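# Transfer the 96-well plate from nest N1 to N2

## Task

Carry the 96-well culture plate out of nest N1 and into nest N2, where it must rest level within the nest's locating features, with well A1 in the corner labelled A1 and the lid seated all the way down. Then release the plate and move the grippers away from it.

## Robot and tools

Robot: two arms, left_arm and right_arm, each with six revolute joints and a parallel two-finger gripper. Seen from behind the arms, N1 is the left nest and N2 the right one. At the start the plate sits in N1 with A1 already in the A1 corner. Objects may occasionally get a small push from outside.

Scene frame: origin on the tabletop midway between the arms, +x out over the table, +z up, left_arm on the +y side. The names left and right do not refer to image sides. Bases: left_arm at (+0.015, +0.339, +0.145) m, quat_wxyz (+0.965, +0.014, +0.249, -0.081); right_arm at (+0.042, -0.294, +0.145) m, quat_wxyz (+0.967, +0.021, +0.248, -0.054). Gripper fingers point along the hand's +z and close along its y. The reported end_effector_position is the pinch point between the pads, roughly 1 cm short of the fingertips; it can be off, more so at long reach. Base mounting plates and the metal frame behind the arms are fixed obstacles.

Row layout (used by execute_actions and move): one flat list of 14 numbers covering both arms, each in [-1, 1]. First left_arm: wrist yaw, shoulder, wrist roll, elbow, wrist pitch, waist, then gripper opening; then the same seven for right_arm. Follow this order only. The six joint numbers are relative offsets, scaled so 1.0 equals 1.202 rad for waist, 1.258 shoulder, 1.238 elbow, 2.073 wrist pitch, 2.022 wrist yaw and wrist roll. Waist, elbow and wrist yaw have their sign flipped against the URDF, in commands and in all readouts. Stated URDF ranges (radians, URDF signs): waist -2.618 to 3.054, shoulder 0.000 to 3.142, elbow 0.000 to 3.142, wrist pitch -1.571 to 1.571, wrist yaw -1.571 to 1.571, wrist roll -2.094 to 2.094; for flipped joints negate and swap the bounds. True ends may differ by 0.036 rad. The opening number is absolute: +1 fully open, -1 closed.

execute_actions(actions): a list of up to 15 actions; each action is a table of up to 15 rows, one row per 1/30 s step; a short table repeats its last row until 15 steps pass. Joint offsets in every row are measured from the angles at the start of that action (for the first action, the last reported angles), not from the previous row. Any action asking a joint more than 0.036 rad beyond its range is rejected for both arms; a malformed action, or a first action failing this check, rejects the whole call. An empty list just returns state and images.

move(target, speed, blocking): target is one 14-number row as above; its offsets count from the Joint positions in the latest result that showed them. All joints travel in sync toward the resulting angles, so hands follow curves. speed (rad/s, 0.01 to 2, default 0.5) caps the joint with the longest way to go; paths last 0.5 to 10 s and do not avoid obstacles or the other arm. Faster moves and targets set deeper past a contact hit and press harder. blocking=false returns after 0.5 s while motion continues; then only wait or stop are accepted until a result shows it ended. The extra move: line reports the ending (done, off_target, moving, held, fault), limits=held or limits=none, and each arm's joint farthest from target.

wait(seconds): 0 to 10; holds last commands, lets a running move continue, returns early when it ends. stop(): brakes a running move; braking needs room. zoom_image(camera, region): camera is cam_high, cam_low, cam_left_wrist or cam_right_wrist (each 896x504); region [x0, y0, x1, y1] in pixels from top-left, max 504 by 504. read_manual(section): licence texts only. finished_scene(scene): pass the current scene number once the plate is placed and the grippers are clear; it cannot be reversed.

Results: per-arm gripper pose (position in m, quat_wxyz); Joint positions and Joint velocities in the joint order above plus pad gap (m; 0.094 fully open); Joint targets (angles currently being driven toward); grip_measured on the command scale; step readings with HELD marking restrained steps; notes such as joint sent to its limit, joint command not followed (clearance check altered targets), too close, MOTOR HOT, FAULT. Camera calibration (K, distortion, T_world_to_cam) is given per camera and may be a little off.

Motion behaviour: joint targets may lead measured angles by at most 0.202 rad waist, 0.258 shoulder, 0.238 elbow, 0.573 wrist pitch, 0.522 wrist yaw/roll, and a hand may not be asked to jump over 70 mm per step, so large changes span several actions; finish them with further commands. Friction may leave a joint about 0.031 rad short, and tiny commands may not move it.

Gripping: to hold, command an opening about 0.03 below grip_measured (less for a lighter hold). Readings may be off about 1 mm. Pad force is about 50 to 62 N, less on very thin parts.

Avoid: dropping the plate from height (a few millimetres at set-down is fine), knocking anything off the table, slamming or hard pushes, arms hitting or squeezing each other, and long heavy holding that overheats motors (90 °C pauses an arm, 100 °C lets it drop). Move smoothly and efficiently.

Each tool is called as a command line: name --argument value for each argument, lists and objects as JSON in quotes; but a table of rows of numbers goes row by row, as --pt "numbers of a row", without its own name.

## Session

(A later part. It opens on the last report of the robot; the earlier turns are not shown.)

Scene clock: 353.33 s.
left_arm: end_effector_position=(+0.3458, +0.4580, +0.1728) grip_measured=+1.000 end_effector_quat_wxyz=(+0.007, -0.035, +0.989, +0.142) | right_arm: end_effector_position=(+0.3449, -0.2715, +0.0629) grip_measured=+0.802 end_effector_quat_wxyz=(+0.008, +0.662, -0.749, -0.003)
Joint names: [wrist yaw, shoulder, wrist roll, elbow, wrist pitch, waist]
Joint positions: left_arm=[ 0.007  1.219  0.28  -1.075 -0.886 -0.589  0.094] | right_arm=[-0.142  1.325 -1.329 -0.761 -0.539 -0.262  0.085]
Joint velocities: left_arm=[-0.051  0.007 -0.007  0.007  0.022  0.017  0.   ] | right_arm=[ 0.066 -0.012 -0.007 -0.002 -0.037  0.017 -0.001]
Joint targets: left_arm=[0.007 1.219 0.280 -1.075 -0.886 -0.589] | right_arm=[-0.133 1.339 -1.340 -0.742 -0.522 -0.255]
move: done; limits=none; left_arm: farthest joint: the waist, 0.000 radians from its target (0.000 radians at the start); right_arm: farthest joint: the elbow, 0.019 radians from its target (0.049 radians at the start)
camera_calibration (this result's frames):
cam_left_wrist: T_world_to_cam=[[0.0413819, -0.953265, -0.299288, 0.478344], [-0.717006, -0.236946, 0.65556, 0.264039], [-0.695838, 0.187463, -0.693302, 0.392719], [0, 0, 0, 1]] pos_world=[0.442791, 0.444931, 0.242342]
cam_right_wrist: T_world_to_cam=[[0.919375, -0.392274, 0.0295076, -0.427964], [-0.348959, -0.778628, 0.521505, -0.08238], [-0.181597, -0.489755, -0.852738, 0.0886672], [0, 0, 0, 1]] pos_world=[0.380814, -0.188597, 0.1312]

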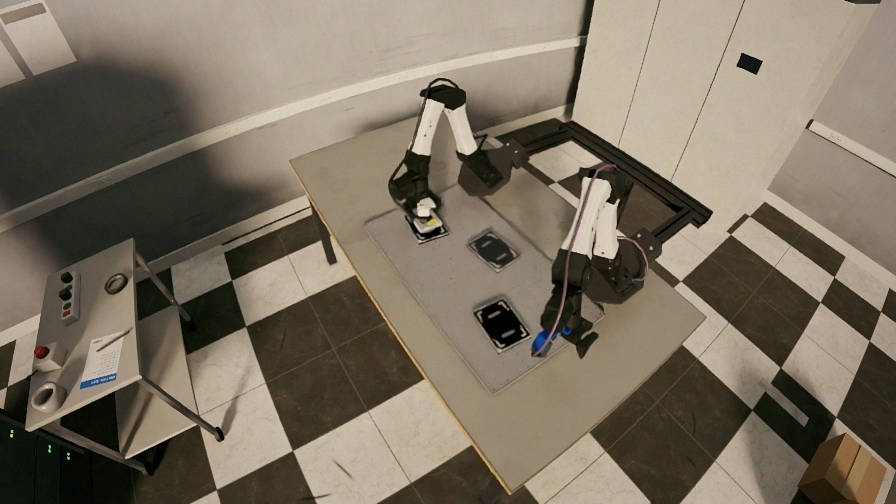

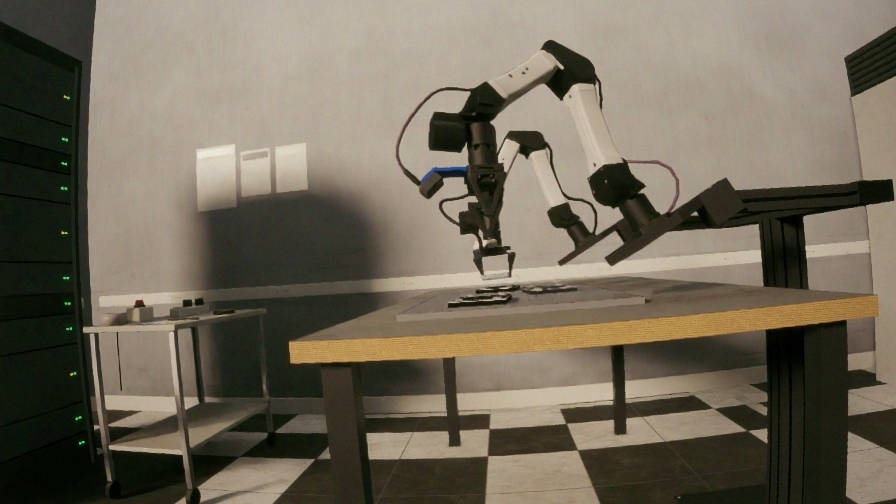

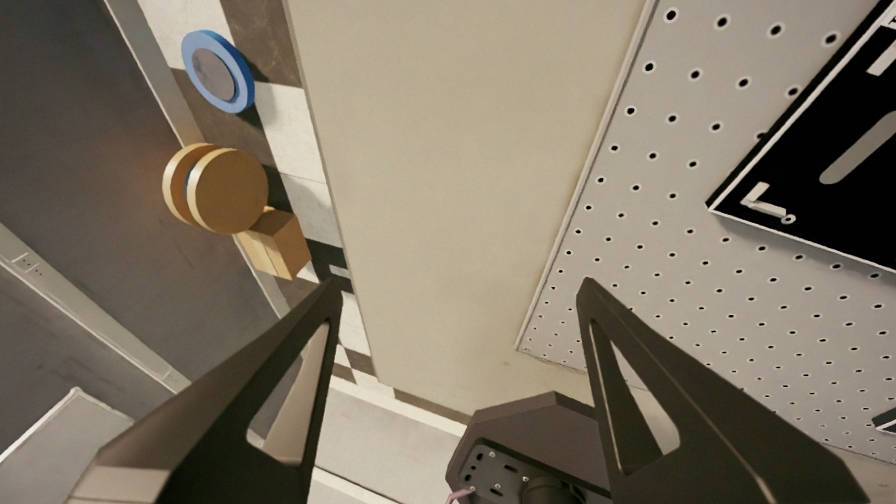

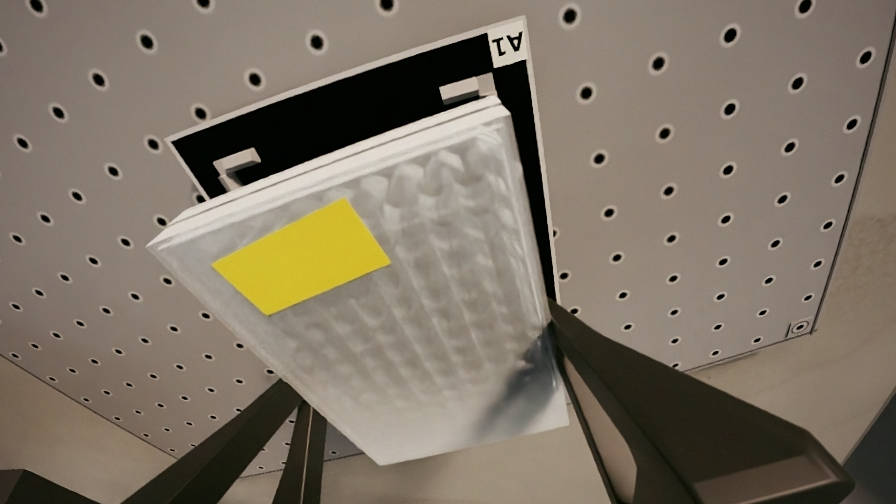

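zoom_image --camera "cam_right_wrist" --region '[130,0,630,280]'

zoom_image --camera "cam_low" --region '[450,240,550,310]'

Region (130, 0, 630, 280) of cam_right_wrist's 896x504 image, scaled by 1.008, with more detail than that image has; it fills the top 282 rows of this view, and the rest is white.

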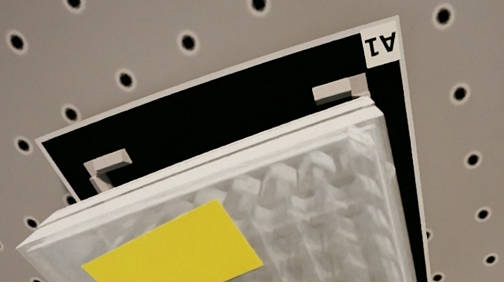

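Region (450, 240, 550, 310) of cam_low's 896x504 image, scaled by 5.040, with more detail than that image has; it fills the top 353 rows of this view, and the rest is white.

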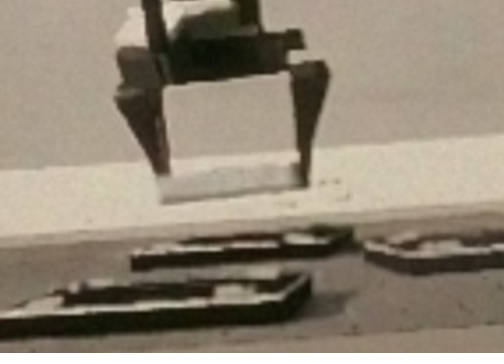

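move --target '[0,0,0,0,0,0,1,0.005,0.04,-0.018,0.028,0.033,0.011,0.765]' --speed 0.1

Scene clock: 368.97 s.
left_arm: end_effector_position=(+0.3458, +0.4580, +0.1728) grip_measured=+1.000 end_effector_quat_wxyz=(+0.007, -0.035, +0.989, +0.142) | right_arm: end_effector_position=(+0.3442, -0.2719, +0.0514) grip_measured=+0.802 end_effector_quat_wxyz=(+0.009, +0.669, -0.743, -0.003)
Joint names: [wrist yaw, shoulder, wrist roll, elbow, wrist pitch, waist]
Joint positions: left_arm=[ 0.007  1.219  0.28  -1.075 -0.886 -0.589  0.094] | right_arm=[-0.142  1.362 -1.354 -0.746 -0.487 -0.256  0.085]
Joint velocities: left_arm=[ 0.095  0.007 -0.007  0.007 -0.037  0.007  0.   ] | right_arm=[ 0.007  0.007 -0.007 -0.017 -0.081  0.017  0.   ]
Joint targets: left_arm=[0.007 1.219 0.280 -1.075 -0.886 -0.589] | right_arm=[-0.132 1.376 -1.365 -0.727 -0.470 -0.249]
move: done; limits=none; left_arm: farthest joint: the waist, 0.000 radians from its target (0.000 radians at the start); right_arm: farthest joint: the elbow, 0.019 radians from its target (0.035 radians at the start)
camera_calibration (this result's frames):
cam_left_wrist: T_world_to_cam=[[0.0413819, -0.953265, -0.299288, 0.478344], [-0.717006, -0.236946, 0.65556, 0.264039], [-0.695838, 0.187463, -0.693302, 0.392719], [0, 0, 0, 1]] pos_world=[0.442791, 0.444931, 0.242342]
cam_right_wrist: T_world_to_cam=[[0.927047, -0.373815, 0.0290766, -0.424714], [-0.332669, -0.784273, 0.523686, -0.0841407], [-0.172958, -0.495154, -0.851415, 0.0740822], [0, 0, 0, 1]] pos_world=[0.378552, -0.188072, 0.119487]

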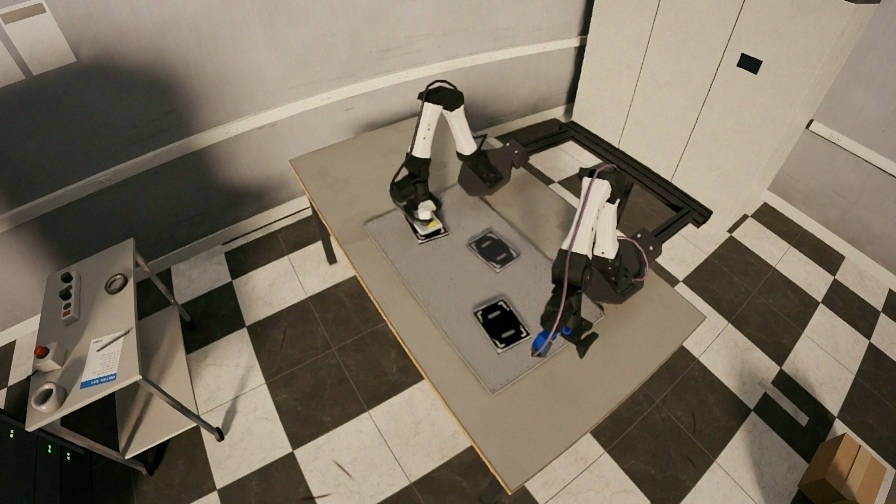

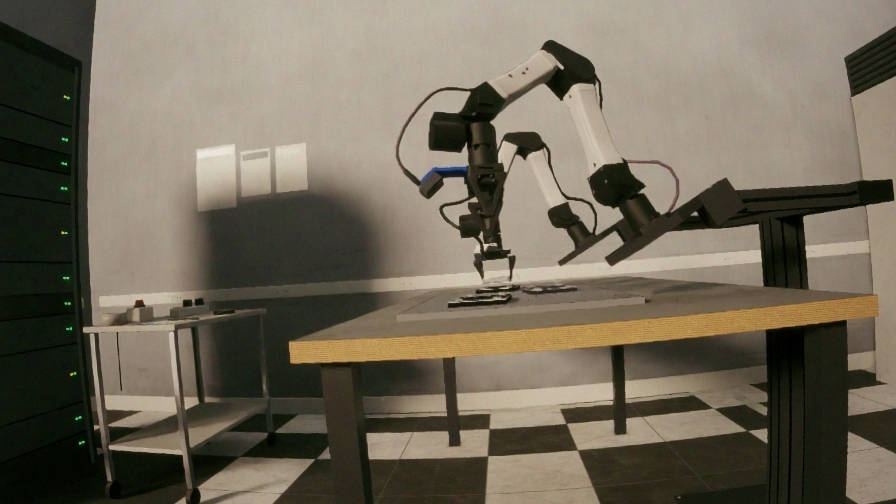

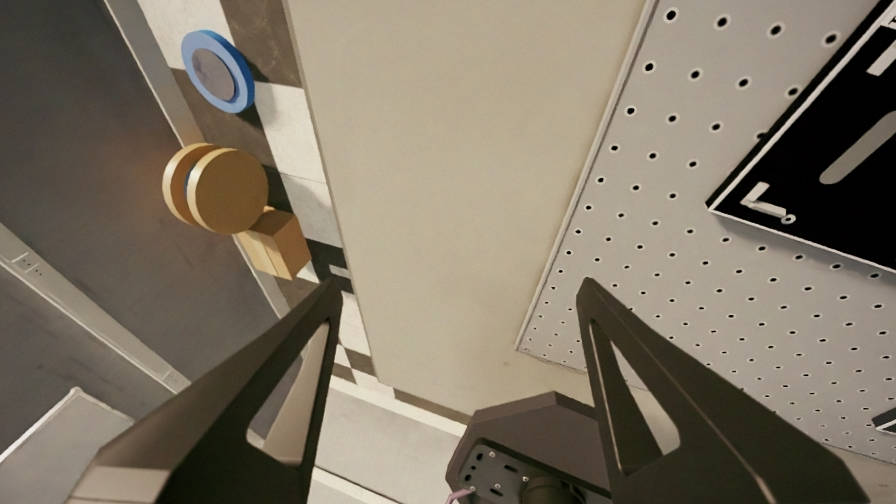

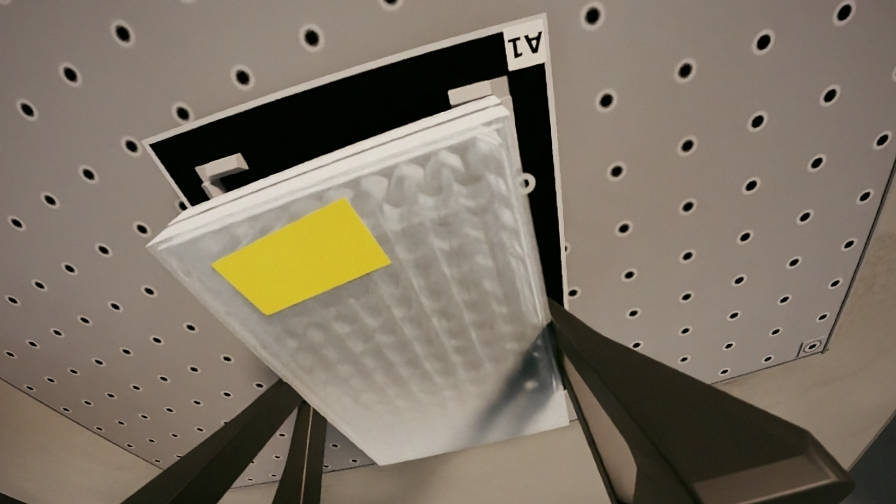

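execute_actions --actions '[[[0,0,0,0,0,0,1,0,0,0.04,0,0,0,0.765]],[[0,0,0,0,0,0,1,0,0,0,0,0,0,0.765]]]'

Scene clock: 384.13 s.
left_arm: end_effector_position=(+0.3458, +0.4580, +0.1728) grip_measured=+1.000 end_effector_quat_wxyz=(+0.007, -0.035, +0.989, +0.142) | right_arm: end_effector_position=(+0.3443, -0.2718, +0.0514) grip_measured=+0.802 end_effector_quat_wxyz=(+0.009, +0.644, -0.765, -0.003)
Joint names: [wrist yaw, shoulder, wrist roll, elbow, wrist pitch, waist]
Joint positions: left_arm=[ 0.007  1.219  0.28  -1.075 -0.886 -0.589  0.094] | right_arm=[-0.142  1.362 -1.286 -0.746 -0.486 -0.256  0.085]
Joint velocities: left_arm=[-0.007 -0.002 -0.125  0.007  0.022 -0.007  0.   ] | right_arm=[-0.037 -0.007 -0.051  0.007 -0.037  0.002 -0.001]
Joint targets: left_arm=[0.007 1.219 0.280 -1.075 -0.886 -0.589] | right_arm=[-0.142 1.362 -1.287 -0.746 -0.486 -0.256]
Step readings (joint positions; steps 1 to 15: 1st action; 16 to 30: 2nd action):
0: left_arm=[0.007 1.219 0.280 -1.075 -0.886 -0.589] | right_arm=[-0.142 1.362 -1.354 -0.746 -0.486 -0.256]
1: left_arm=[0.007 1.219 0.280 -1.075 -0.886 -0.589] | right_arm=[-0.142 1.362 -1.344 -0.746 -0.486 -0.256]
2: left_arm=[0.007 1.219 0.280 -1.075 -0.886 -0.589] | right_arm=[-0.142 1.362 -1.332 -0.746 -0.486 -0.256]
4: left_arm=[0.007 1.219 0.280 -1.075 -0.886 -0.589] | right_arm=[-0.142 1.362 -1.315 -0.746 -0.486 -0.256]
8: left_arm=[0.007 1.219 0.280 -1.075 -0.886 -0.589] | right_arm=[-0.142 1.362 -1.296 -0.746 -0.486 -0.256]
15: left_arm=[0.007 1.219 0.280 -1.075 -0.886 -0.589] | right_arm=[-0.142 1.362 -1.286 -0.746 -0.486 -0.256]
16: left_arm=[0.007 1.219 0.280 -1.075 -0.886 -0.589] | right_arm=[-0.142 1.362 -1.286 -0.746 -0.486 -0.256]
17: left_arm=[0.007 1.219 0.280 -1.075 -0.886 -0.589] | right_arm=[-0.142 1.362 -1.286 -0.746 -0.486 -0.256]
19: left_arm=[0.007 1.219 0.280 -1.075 -0.886 -0.589] | right_arm=[-0.142 1.362 -1.286 -0.746 -0.486 -0.256]
23: left_arm=[0.007 1.219 0.280 -1.075 -0.886 -0.589] | right_arm=[-0.142 1.362 -1.286 -0.746 -0.486 -0.256]
30: Joint positions above
camera_calibration (this result's frames):
cam_left_wrist: T_world_to_cam=[[0.0413819, -0.953265, -0.299288, 0.478344], [-0.717006, -0.236946, 0.65556, 0.264039], [-0.695838, 0.187463, -0.693302, 0.392719], [0, 0, 0, 1]] pos_world=[0.442791, 0.444931, 0.242342]
cam_right_wrist: T_world_to_cam=[[0.899671, -0.435511, 0.0303728, -0.432209], [-0.385313, -0.759411, 0.524241, -0.059246], [-0.205247, -0.483347, -0.851028, 0.0884088], [0, 0, 0, 1]] pos_world=[0.384163, -0.190492, 0.119425]

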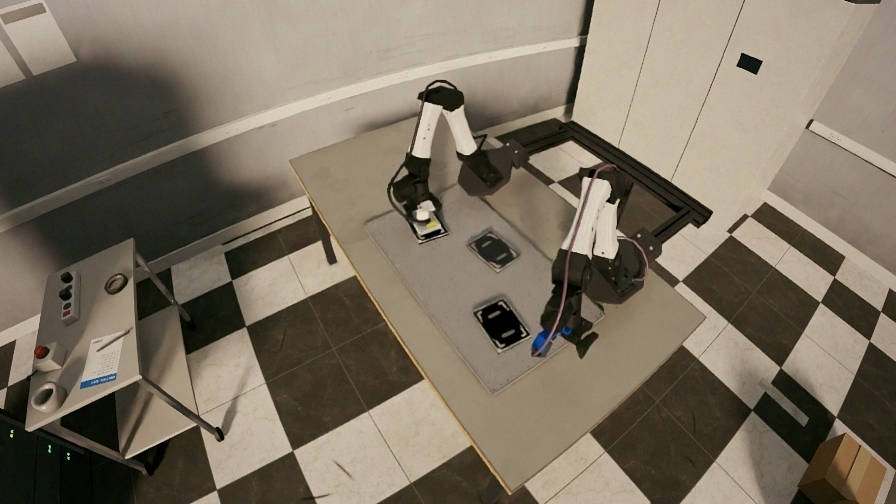

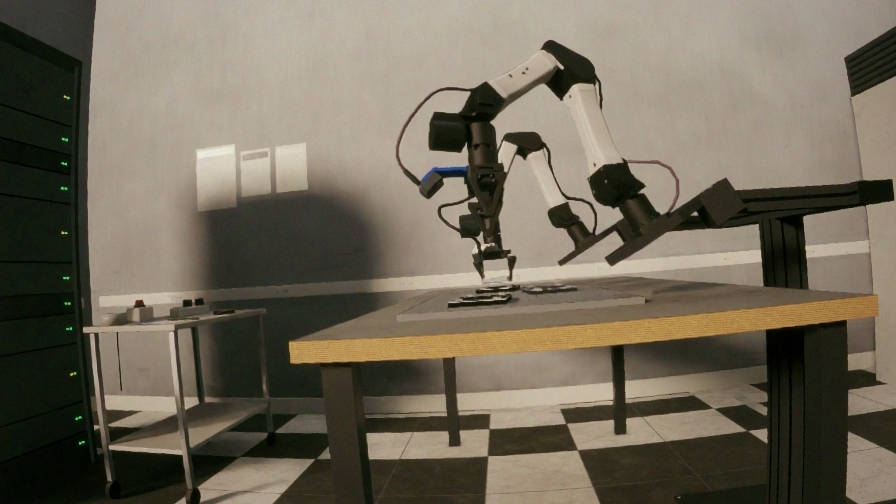

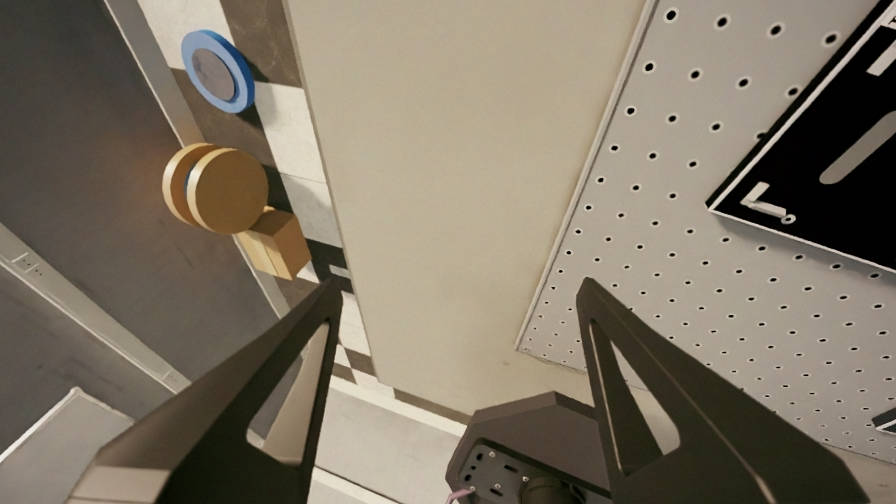

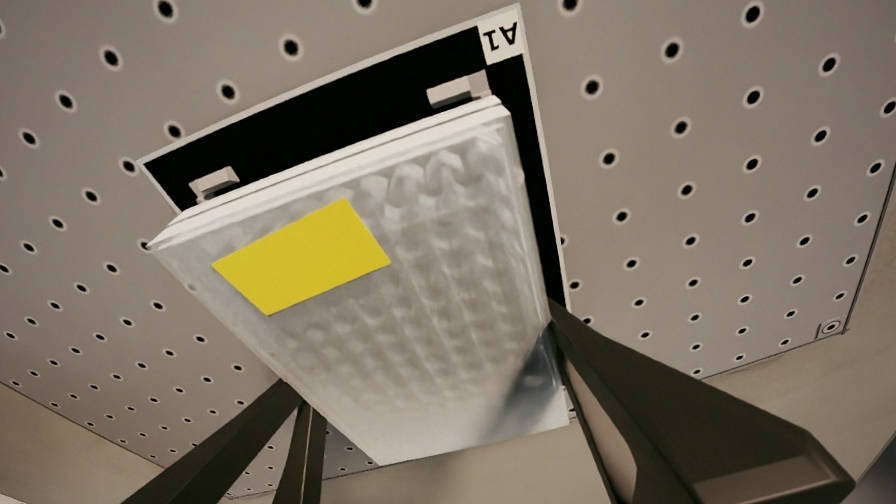

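move --target '[0,0,0,0,0,0,1,0.008,0.033,0,0.033,0.031,0.017,0.765]' --speed 0.08

Scene clock: 396.30 s.
left_arm: end_effector_position=(+0.3458, +0.4580, +0.1728) grip_measured=+1.000 end_effector_quat_wxyz=(+0.007, -0.035, +0.989, +0.142) | right_arm: end_effector_position=(+0.3413, -0.2735, +0.0414) grip_measured=+0.802 end_effector_quat_wxyz=(+0.010, +0.640, -0.769, -0.004)
Joint names: [wrist yaw, shoulder, wrist roll, elbow, wrist pitch, waist]
Joint positions: left_arm=[ 0.007  1.219  0.28  -1.075 -0.886 -0.589  0.094] | right_arm=[-0.135  1.389 -1.286 -0.725 -0.439 -0.243  0.085]
Joint velocities: left_arm=[-0.051 -0.012  0.007  0.012 -0.022  0.032  0.   ] | right_arm=[-0.037 -0.002  0.022  0.017 -0.066  0.017  0.   ]
Joint targets: left_arm=[0.007 1.219 0.280 -1.075 -0.886 -0.589] | right_arm=[-0.126 1.404 -1.286 -0.705 -0.422 -0.236]
move: done; limits=none; left_arm: farthest joint: the waist, 0.000 radians from its target (0.000 radians at the start); right_arm: farthest joint: the elbow, 0.020 radians from its target (0.041 radians at the start)
camera_calibration (this result's frames):
cam_left_wrist: T_world_to_cam=[[0.0413819, -0.953265, -0.299288, 0.478344], [-0.717006, -0.236946, 0.65556, 0.264039], [-0.695838, 0.187463, -0.693302, 0.392719], [0, 0, 0, 1]] pos_world=[0.442791, 0.444931, 0.242342]
cam_right_wrist: T_world_to_cam=[[0.894898, -0.445427, 0.0274282, -0.430955], [-0.392214, -0.755691, 0.524499, -0.0530484], [-0.212899, -0.480131, -0.850969, 0.0819613], [0, 0, 0, 1]] pos_world=[0.382304, -0.192695, 0.109391]

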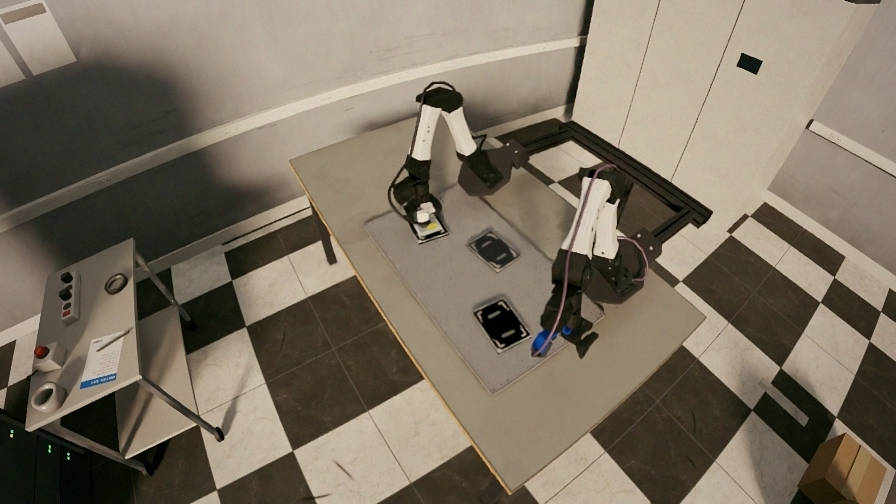

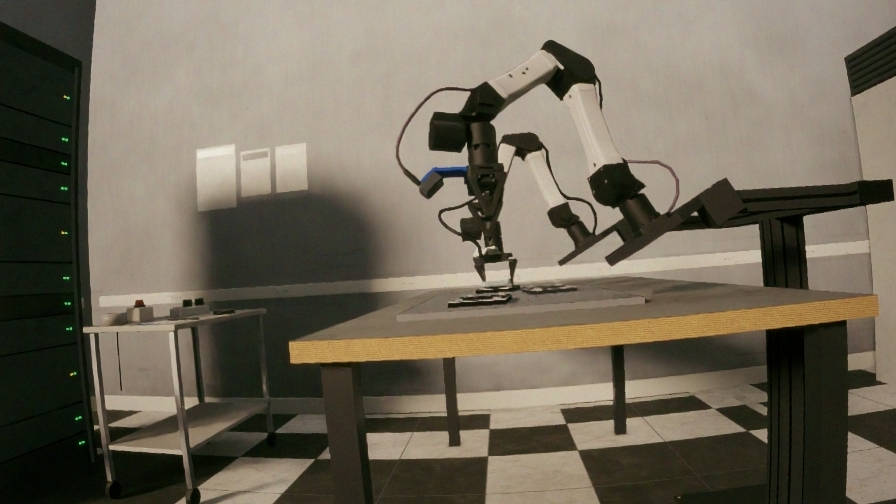

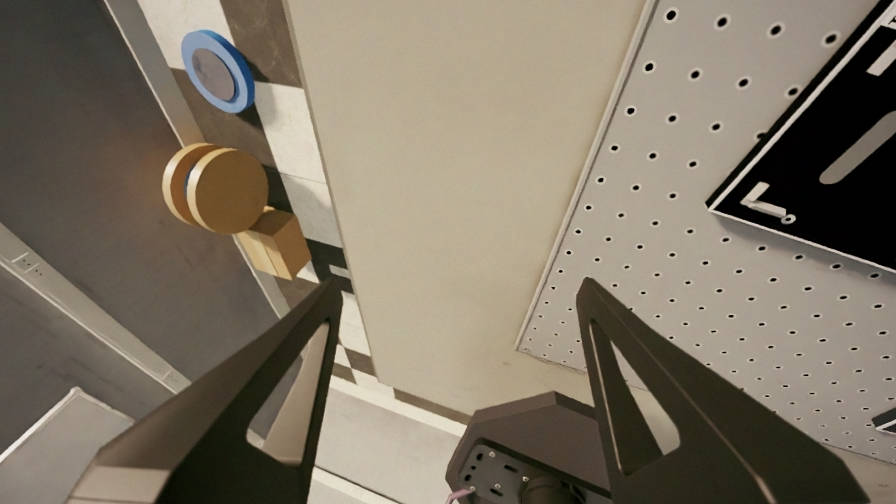

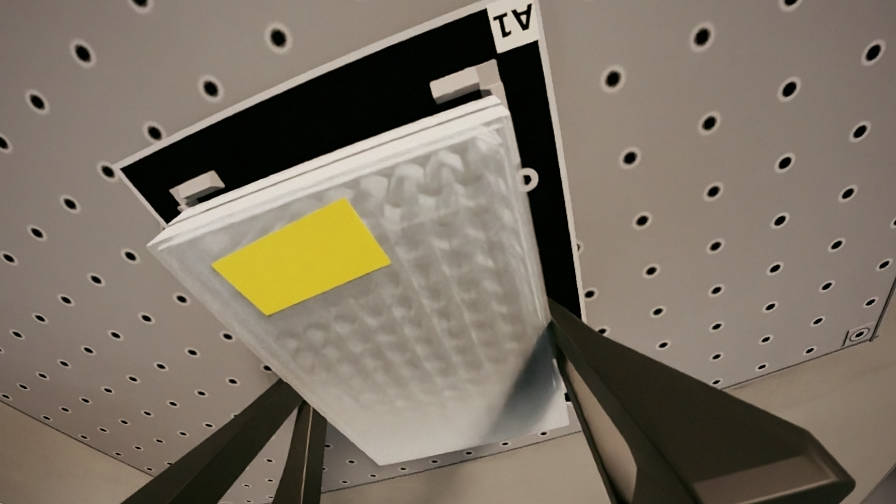

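move --target '[0,0,0,0,0,0,1,0.006,0.023,-0.013,0.024,0.02,0.0125,0.765]' --speed 0.05

zoom_image --camera "cam_right_wrist" --region '[100,20,600,300]'

Scene clock: 401.77 s.
left_arm: end_effector_position=(+0.3458, +0.4580, +0.1728) grip_measured=+1.000 end_effector_quat_wxyz=(+0.007, -0.035, +0.989, +0.142) | right_arm: end_effector_position=(+0.3403, -0.2733, +0.0385) grip_measured=+0.802 end_effector_quat_wxyz=(+0.009, +0.643, -0.766, -0.006)
Joint names: [wrist yaw, shoulder, wrist roll, elbow, wrist pitch, waist]
Joint positions: left_arm=[ 0.007  1.219  0.28  -1.075 -0.886 -0.589  0.094] | right_arm=[-0.128  1.398 -1.298 -0.719 -0.426 -0.24   0.085]
Joint velocities: left_arm=[-0.022 -0.002 -0.022 -0.012  0.066 -0.022  0.   ] | right_arm=[ 0.007 -0.017 -0.095  0.012 -0.037 -0.007 -0.   ]
Joint targets: left_arm=[0.007 1.219 0.280 -1.075 -0.886 -0.589] | right_arm=[-0.122 1.418 -1.313 -0.695 -0.398 -0.229]
move: off_target (right_arm); limits=none; left_arm: farthest joint: the waist, 0.000 radians from its target (0.000 radians at the start); right_arm: farthest joint: the wrist pitch, 0.029 radians from its target (0.042 radians at the start)
camera_calibration (this result's frames):
cam_left_wrist: T_world_to_cam=[[0.0413819, -0.953265, -0.299288, 0.478344], [-0.717006, -0.236946, 0.65556, 0.264039], [-0.695838, 0.187463, -0.693302, 0.392719], [0, 0, 0, 1]] pos_world=[0.442791, 0.444931, 0.242342]
cam_right_wrist: T_world_to_cam=[[0.898701, -0.437936, 0.0234495, -0.428976], [-0.384682, -0.761483, 0.521692, -0.0557838], [-0.210611, -0.477865, -0.852812, 0.07924], [0, 0, 0, 1]] pos_world=[0.380751, -0.192476, 0.106738]

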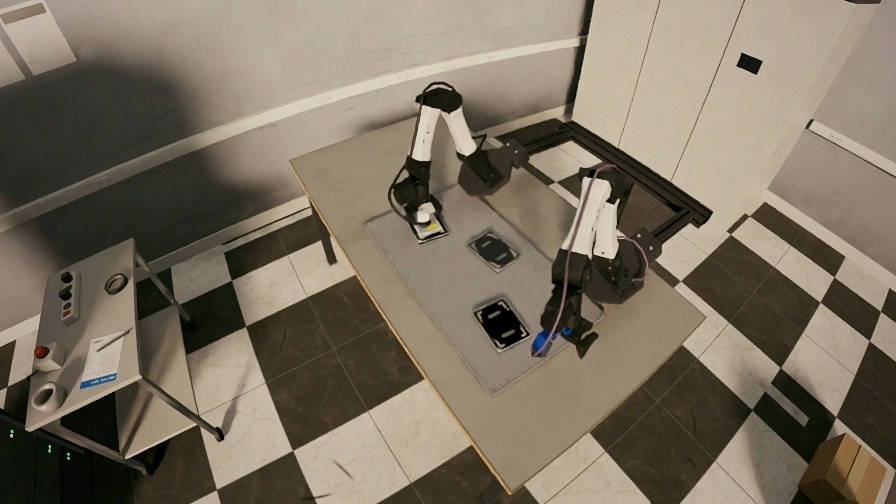

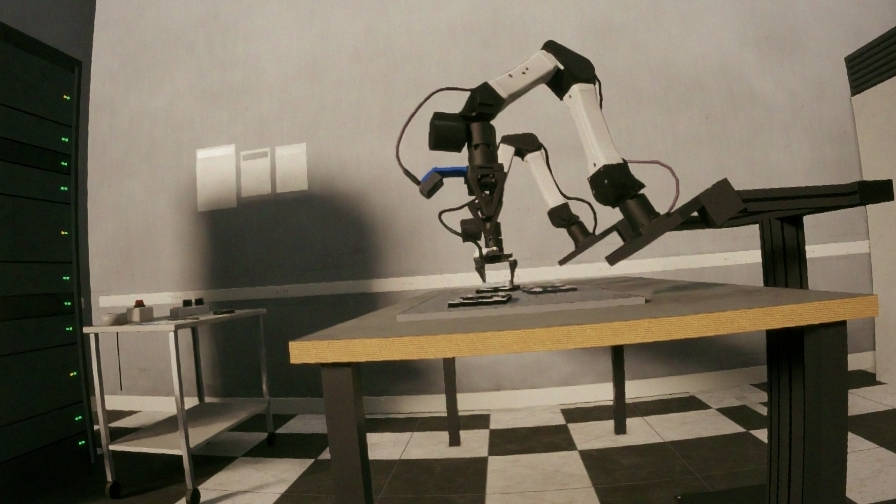

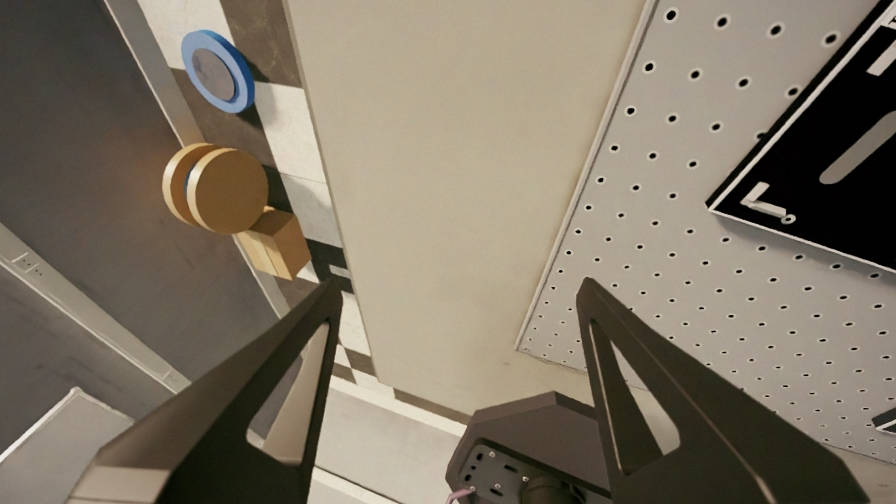

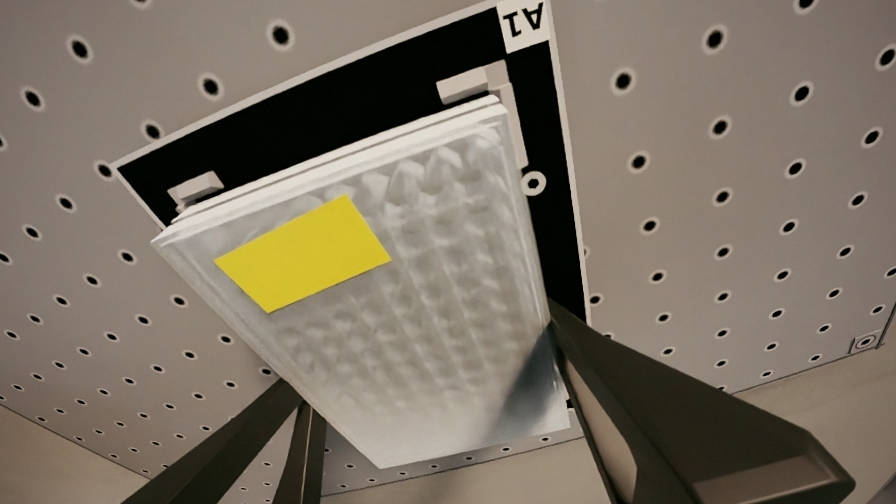

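Region (100, 20, 600, 300) of cam_right_wrist's 896x504 image, scaled by 1.008, with more detail than that image has; it fills the top 282 rows of this view, and the rest is white.

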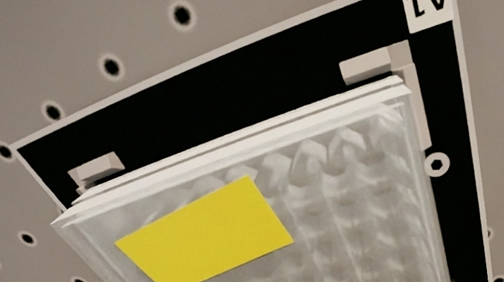

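zoom_image --camera "cam_low" --region '[460,255,540,305]'

zoom_image --camera "cam_high" --region '[380,180,480,260]'

Region (460, 255, 540, 305) of cam_low's 896x504 image, scaled by 6.300, with more detail than that image has; it fills the top 315 rows of this view, and the rest is white.

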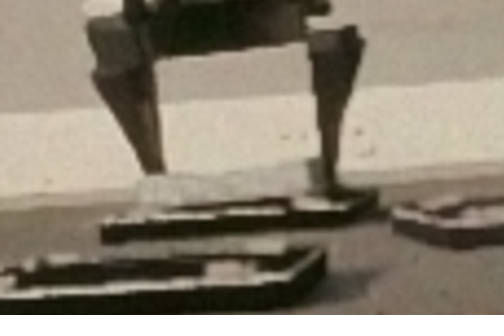

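Region (380, 180, 480, 260) of cam_high's 896x504 image, scaled by 5.040, with more detail than that image has; it fills the top 403 rows of this view, and the rest is white.

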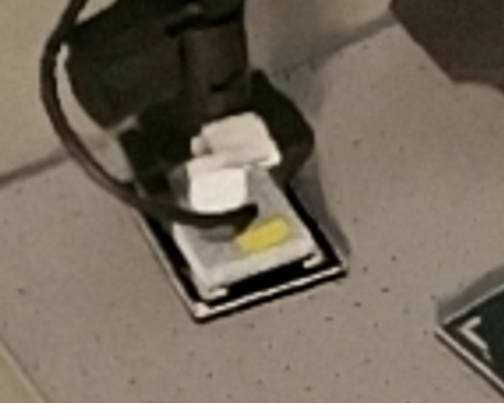

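move --target '[0,0,0,0,0,0,1,0,-0.022,0,-0.018,0.012,0,0.765]' --speed 0.05

zoom_image --camera "cam_right_wrist" --region '[400,40,620,300]'

zoom_image --camera "cam_right_wrist" --region '[90,130,330,330]'

Scene clock: 419.27 s.
left_arm: end_effector_position=(+0.3458, +0.4580, +0.1728) grip_measured=+1.000 end_effector_quat_wxyz=(+0.007, -0.035, +0.989, +0.142) | right_arm: end_effector_position=(+0.3409, -0.2734, +0.0393) grip_measured=+0.802 end_effector_quat_wxyz=(+0.008, +0.643, -0.766, -0.006)
Joint names: [wrist yaw, shoulder, wrist roll, elbow, wrist pitch, waist]
Joint positions: left_arm=[ 0.007  1.219  0.28  -1.075 -0.886 -0.589  0.094] | right_arm=[-0.128  1.394 -1.298 -0.719 -0.427 -0.24   0.085]
Joint velocities: left_arm=[ 0.051  0.007 -0.037 -0.012 -0.007  0.012  0.   ] | right_arm=[-0.022 -0.002 -0.081 -0.002 -0.066  0.007 -0.001]
Joint targets: left_arm=[0.007 1.219 0.280 -1.075 -0.886 -0.589] | right_arm=[-0.128 1.371 -1.298 -0.742 -0.402 -0.240]
move: off_target (right_arm); limits=none; left_arm: farthest joint: the waist, 0.000 radians from its target (0.000 radians at the start); right_arm: farthest joint: the wrist pitch, 0.026 radians from its target (0.025 radians at the start)
camera_calibration (this result's frames):
cam_left_wrist: T_world_to_cam=[[0.0413819, -0.953265, -0.299288, 0.478344], [-0.717006, -0.236946, 0.65556, 0.264039], [-0.695838, 0.187463, -0.693302, 0.392719], [0, 0, 0, 1]] pos_world=[0.442791, 0.444931, 0.242342]
cam_right_wrist: T_world_to_cam=[[0.898455, -0.438293, 0.02603, -0.429645], [-0.386549, -0.761484, 0.52031, -0.0553726], [-0.208227, -0.477537, -0.853581, 0.079378], [0, 0, 0, 1]] pos_world=[0.381141, -0.19257, 0.10775]

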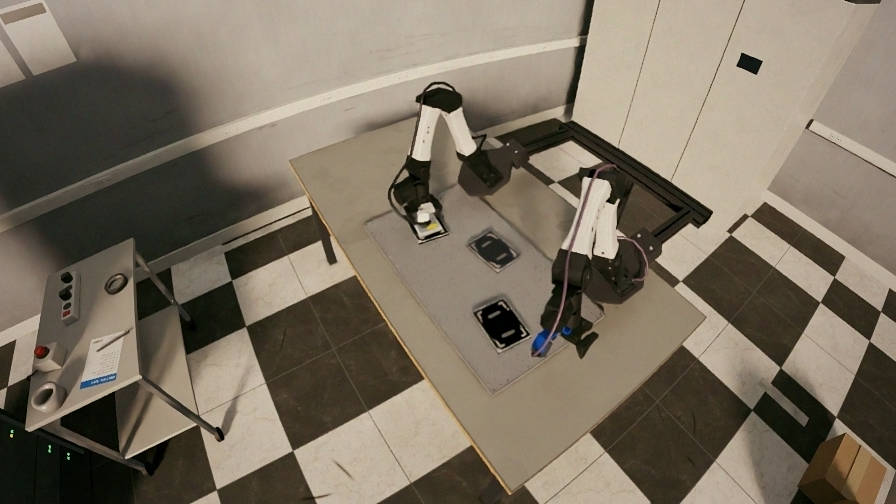

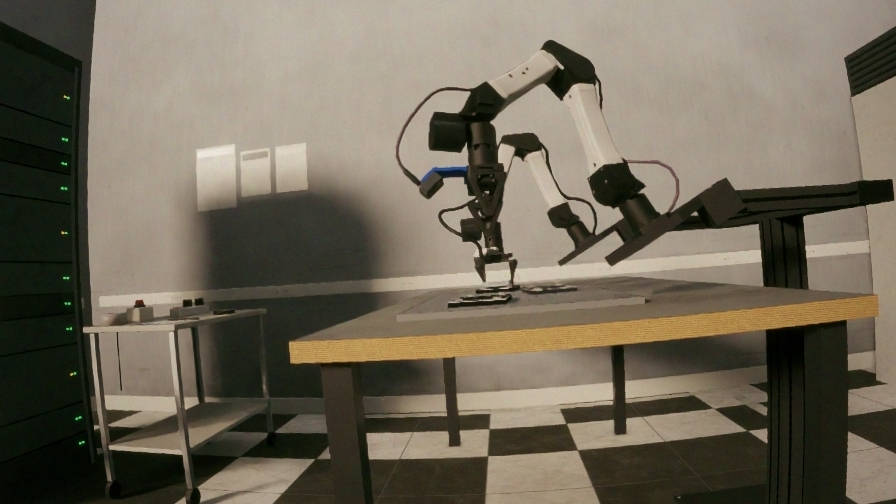

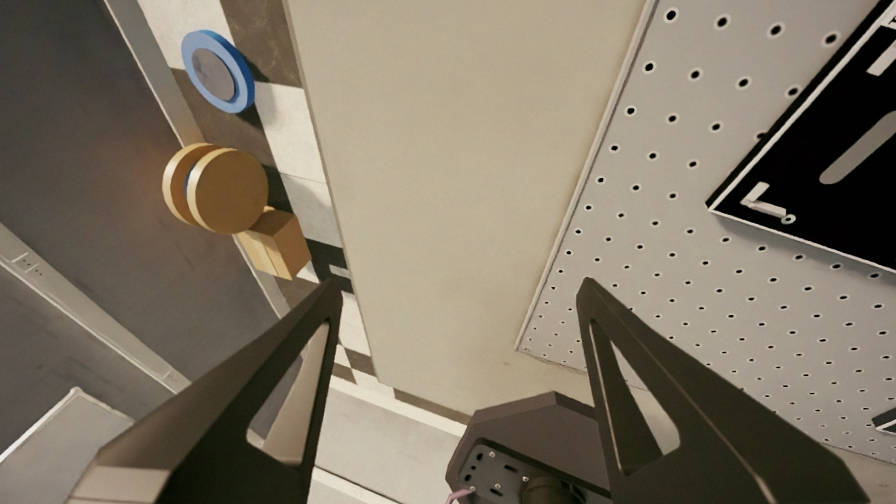

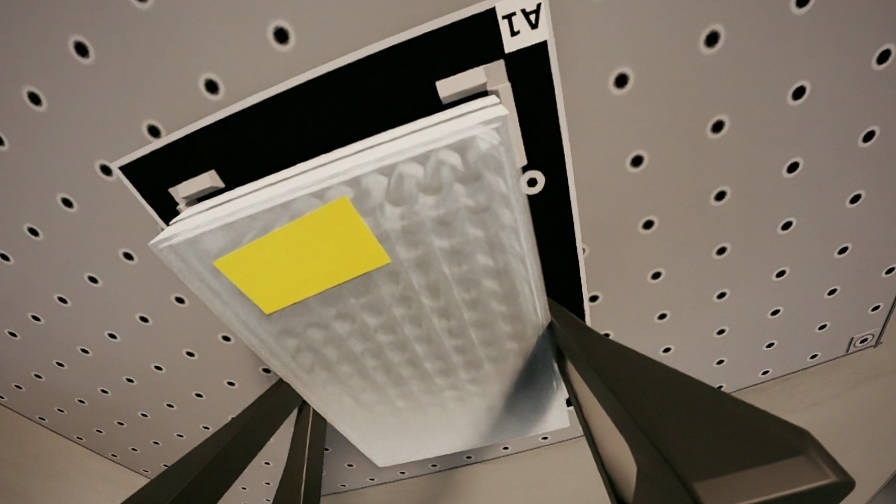

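Region (400, 40, 620, 300) of cam_right_wrist's 896x504 image, scaled by 1.938, with more detail than that image has; it fills the left 426 columns of this view, and the rest is white.

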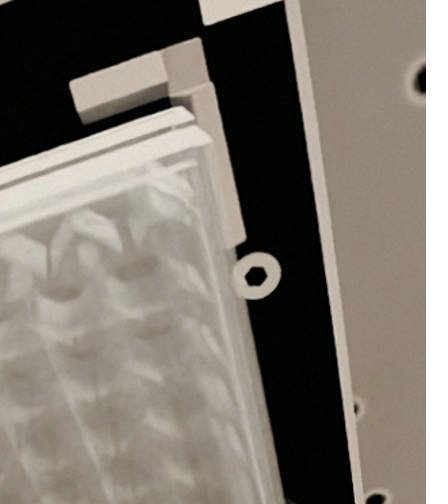

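Region (90, 130, 330, 330) of cam_right_wrist's 896x504 image, scaled by 2.100, with more detail than that image has.

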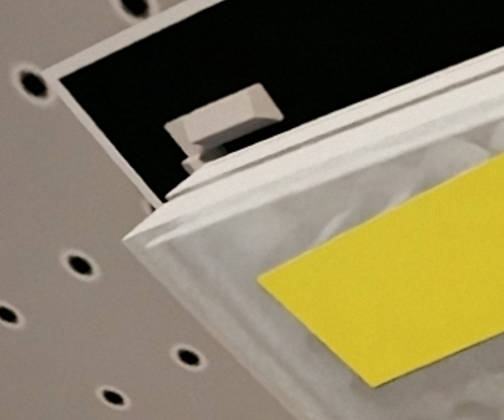

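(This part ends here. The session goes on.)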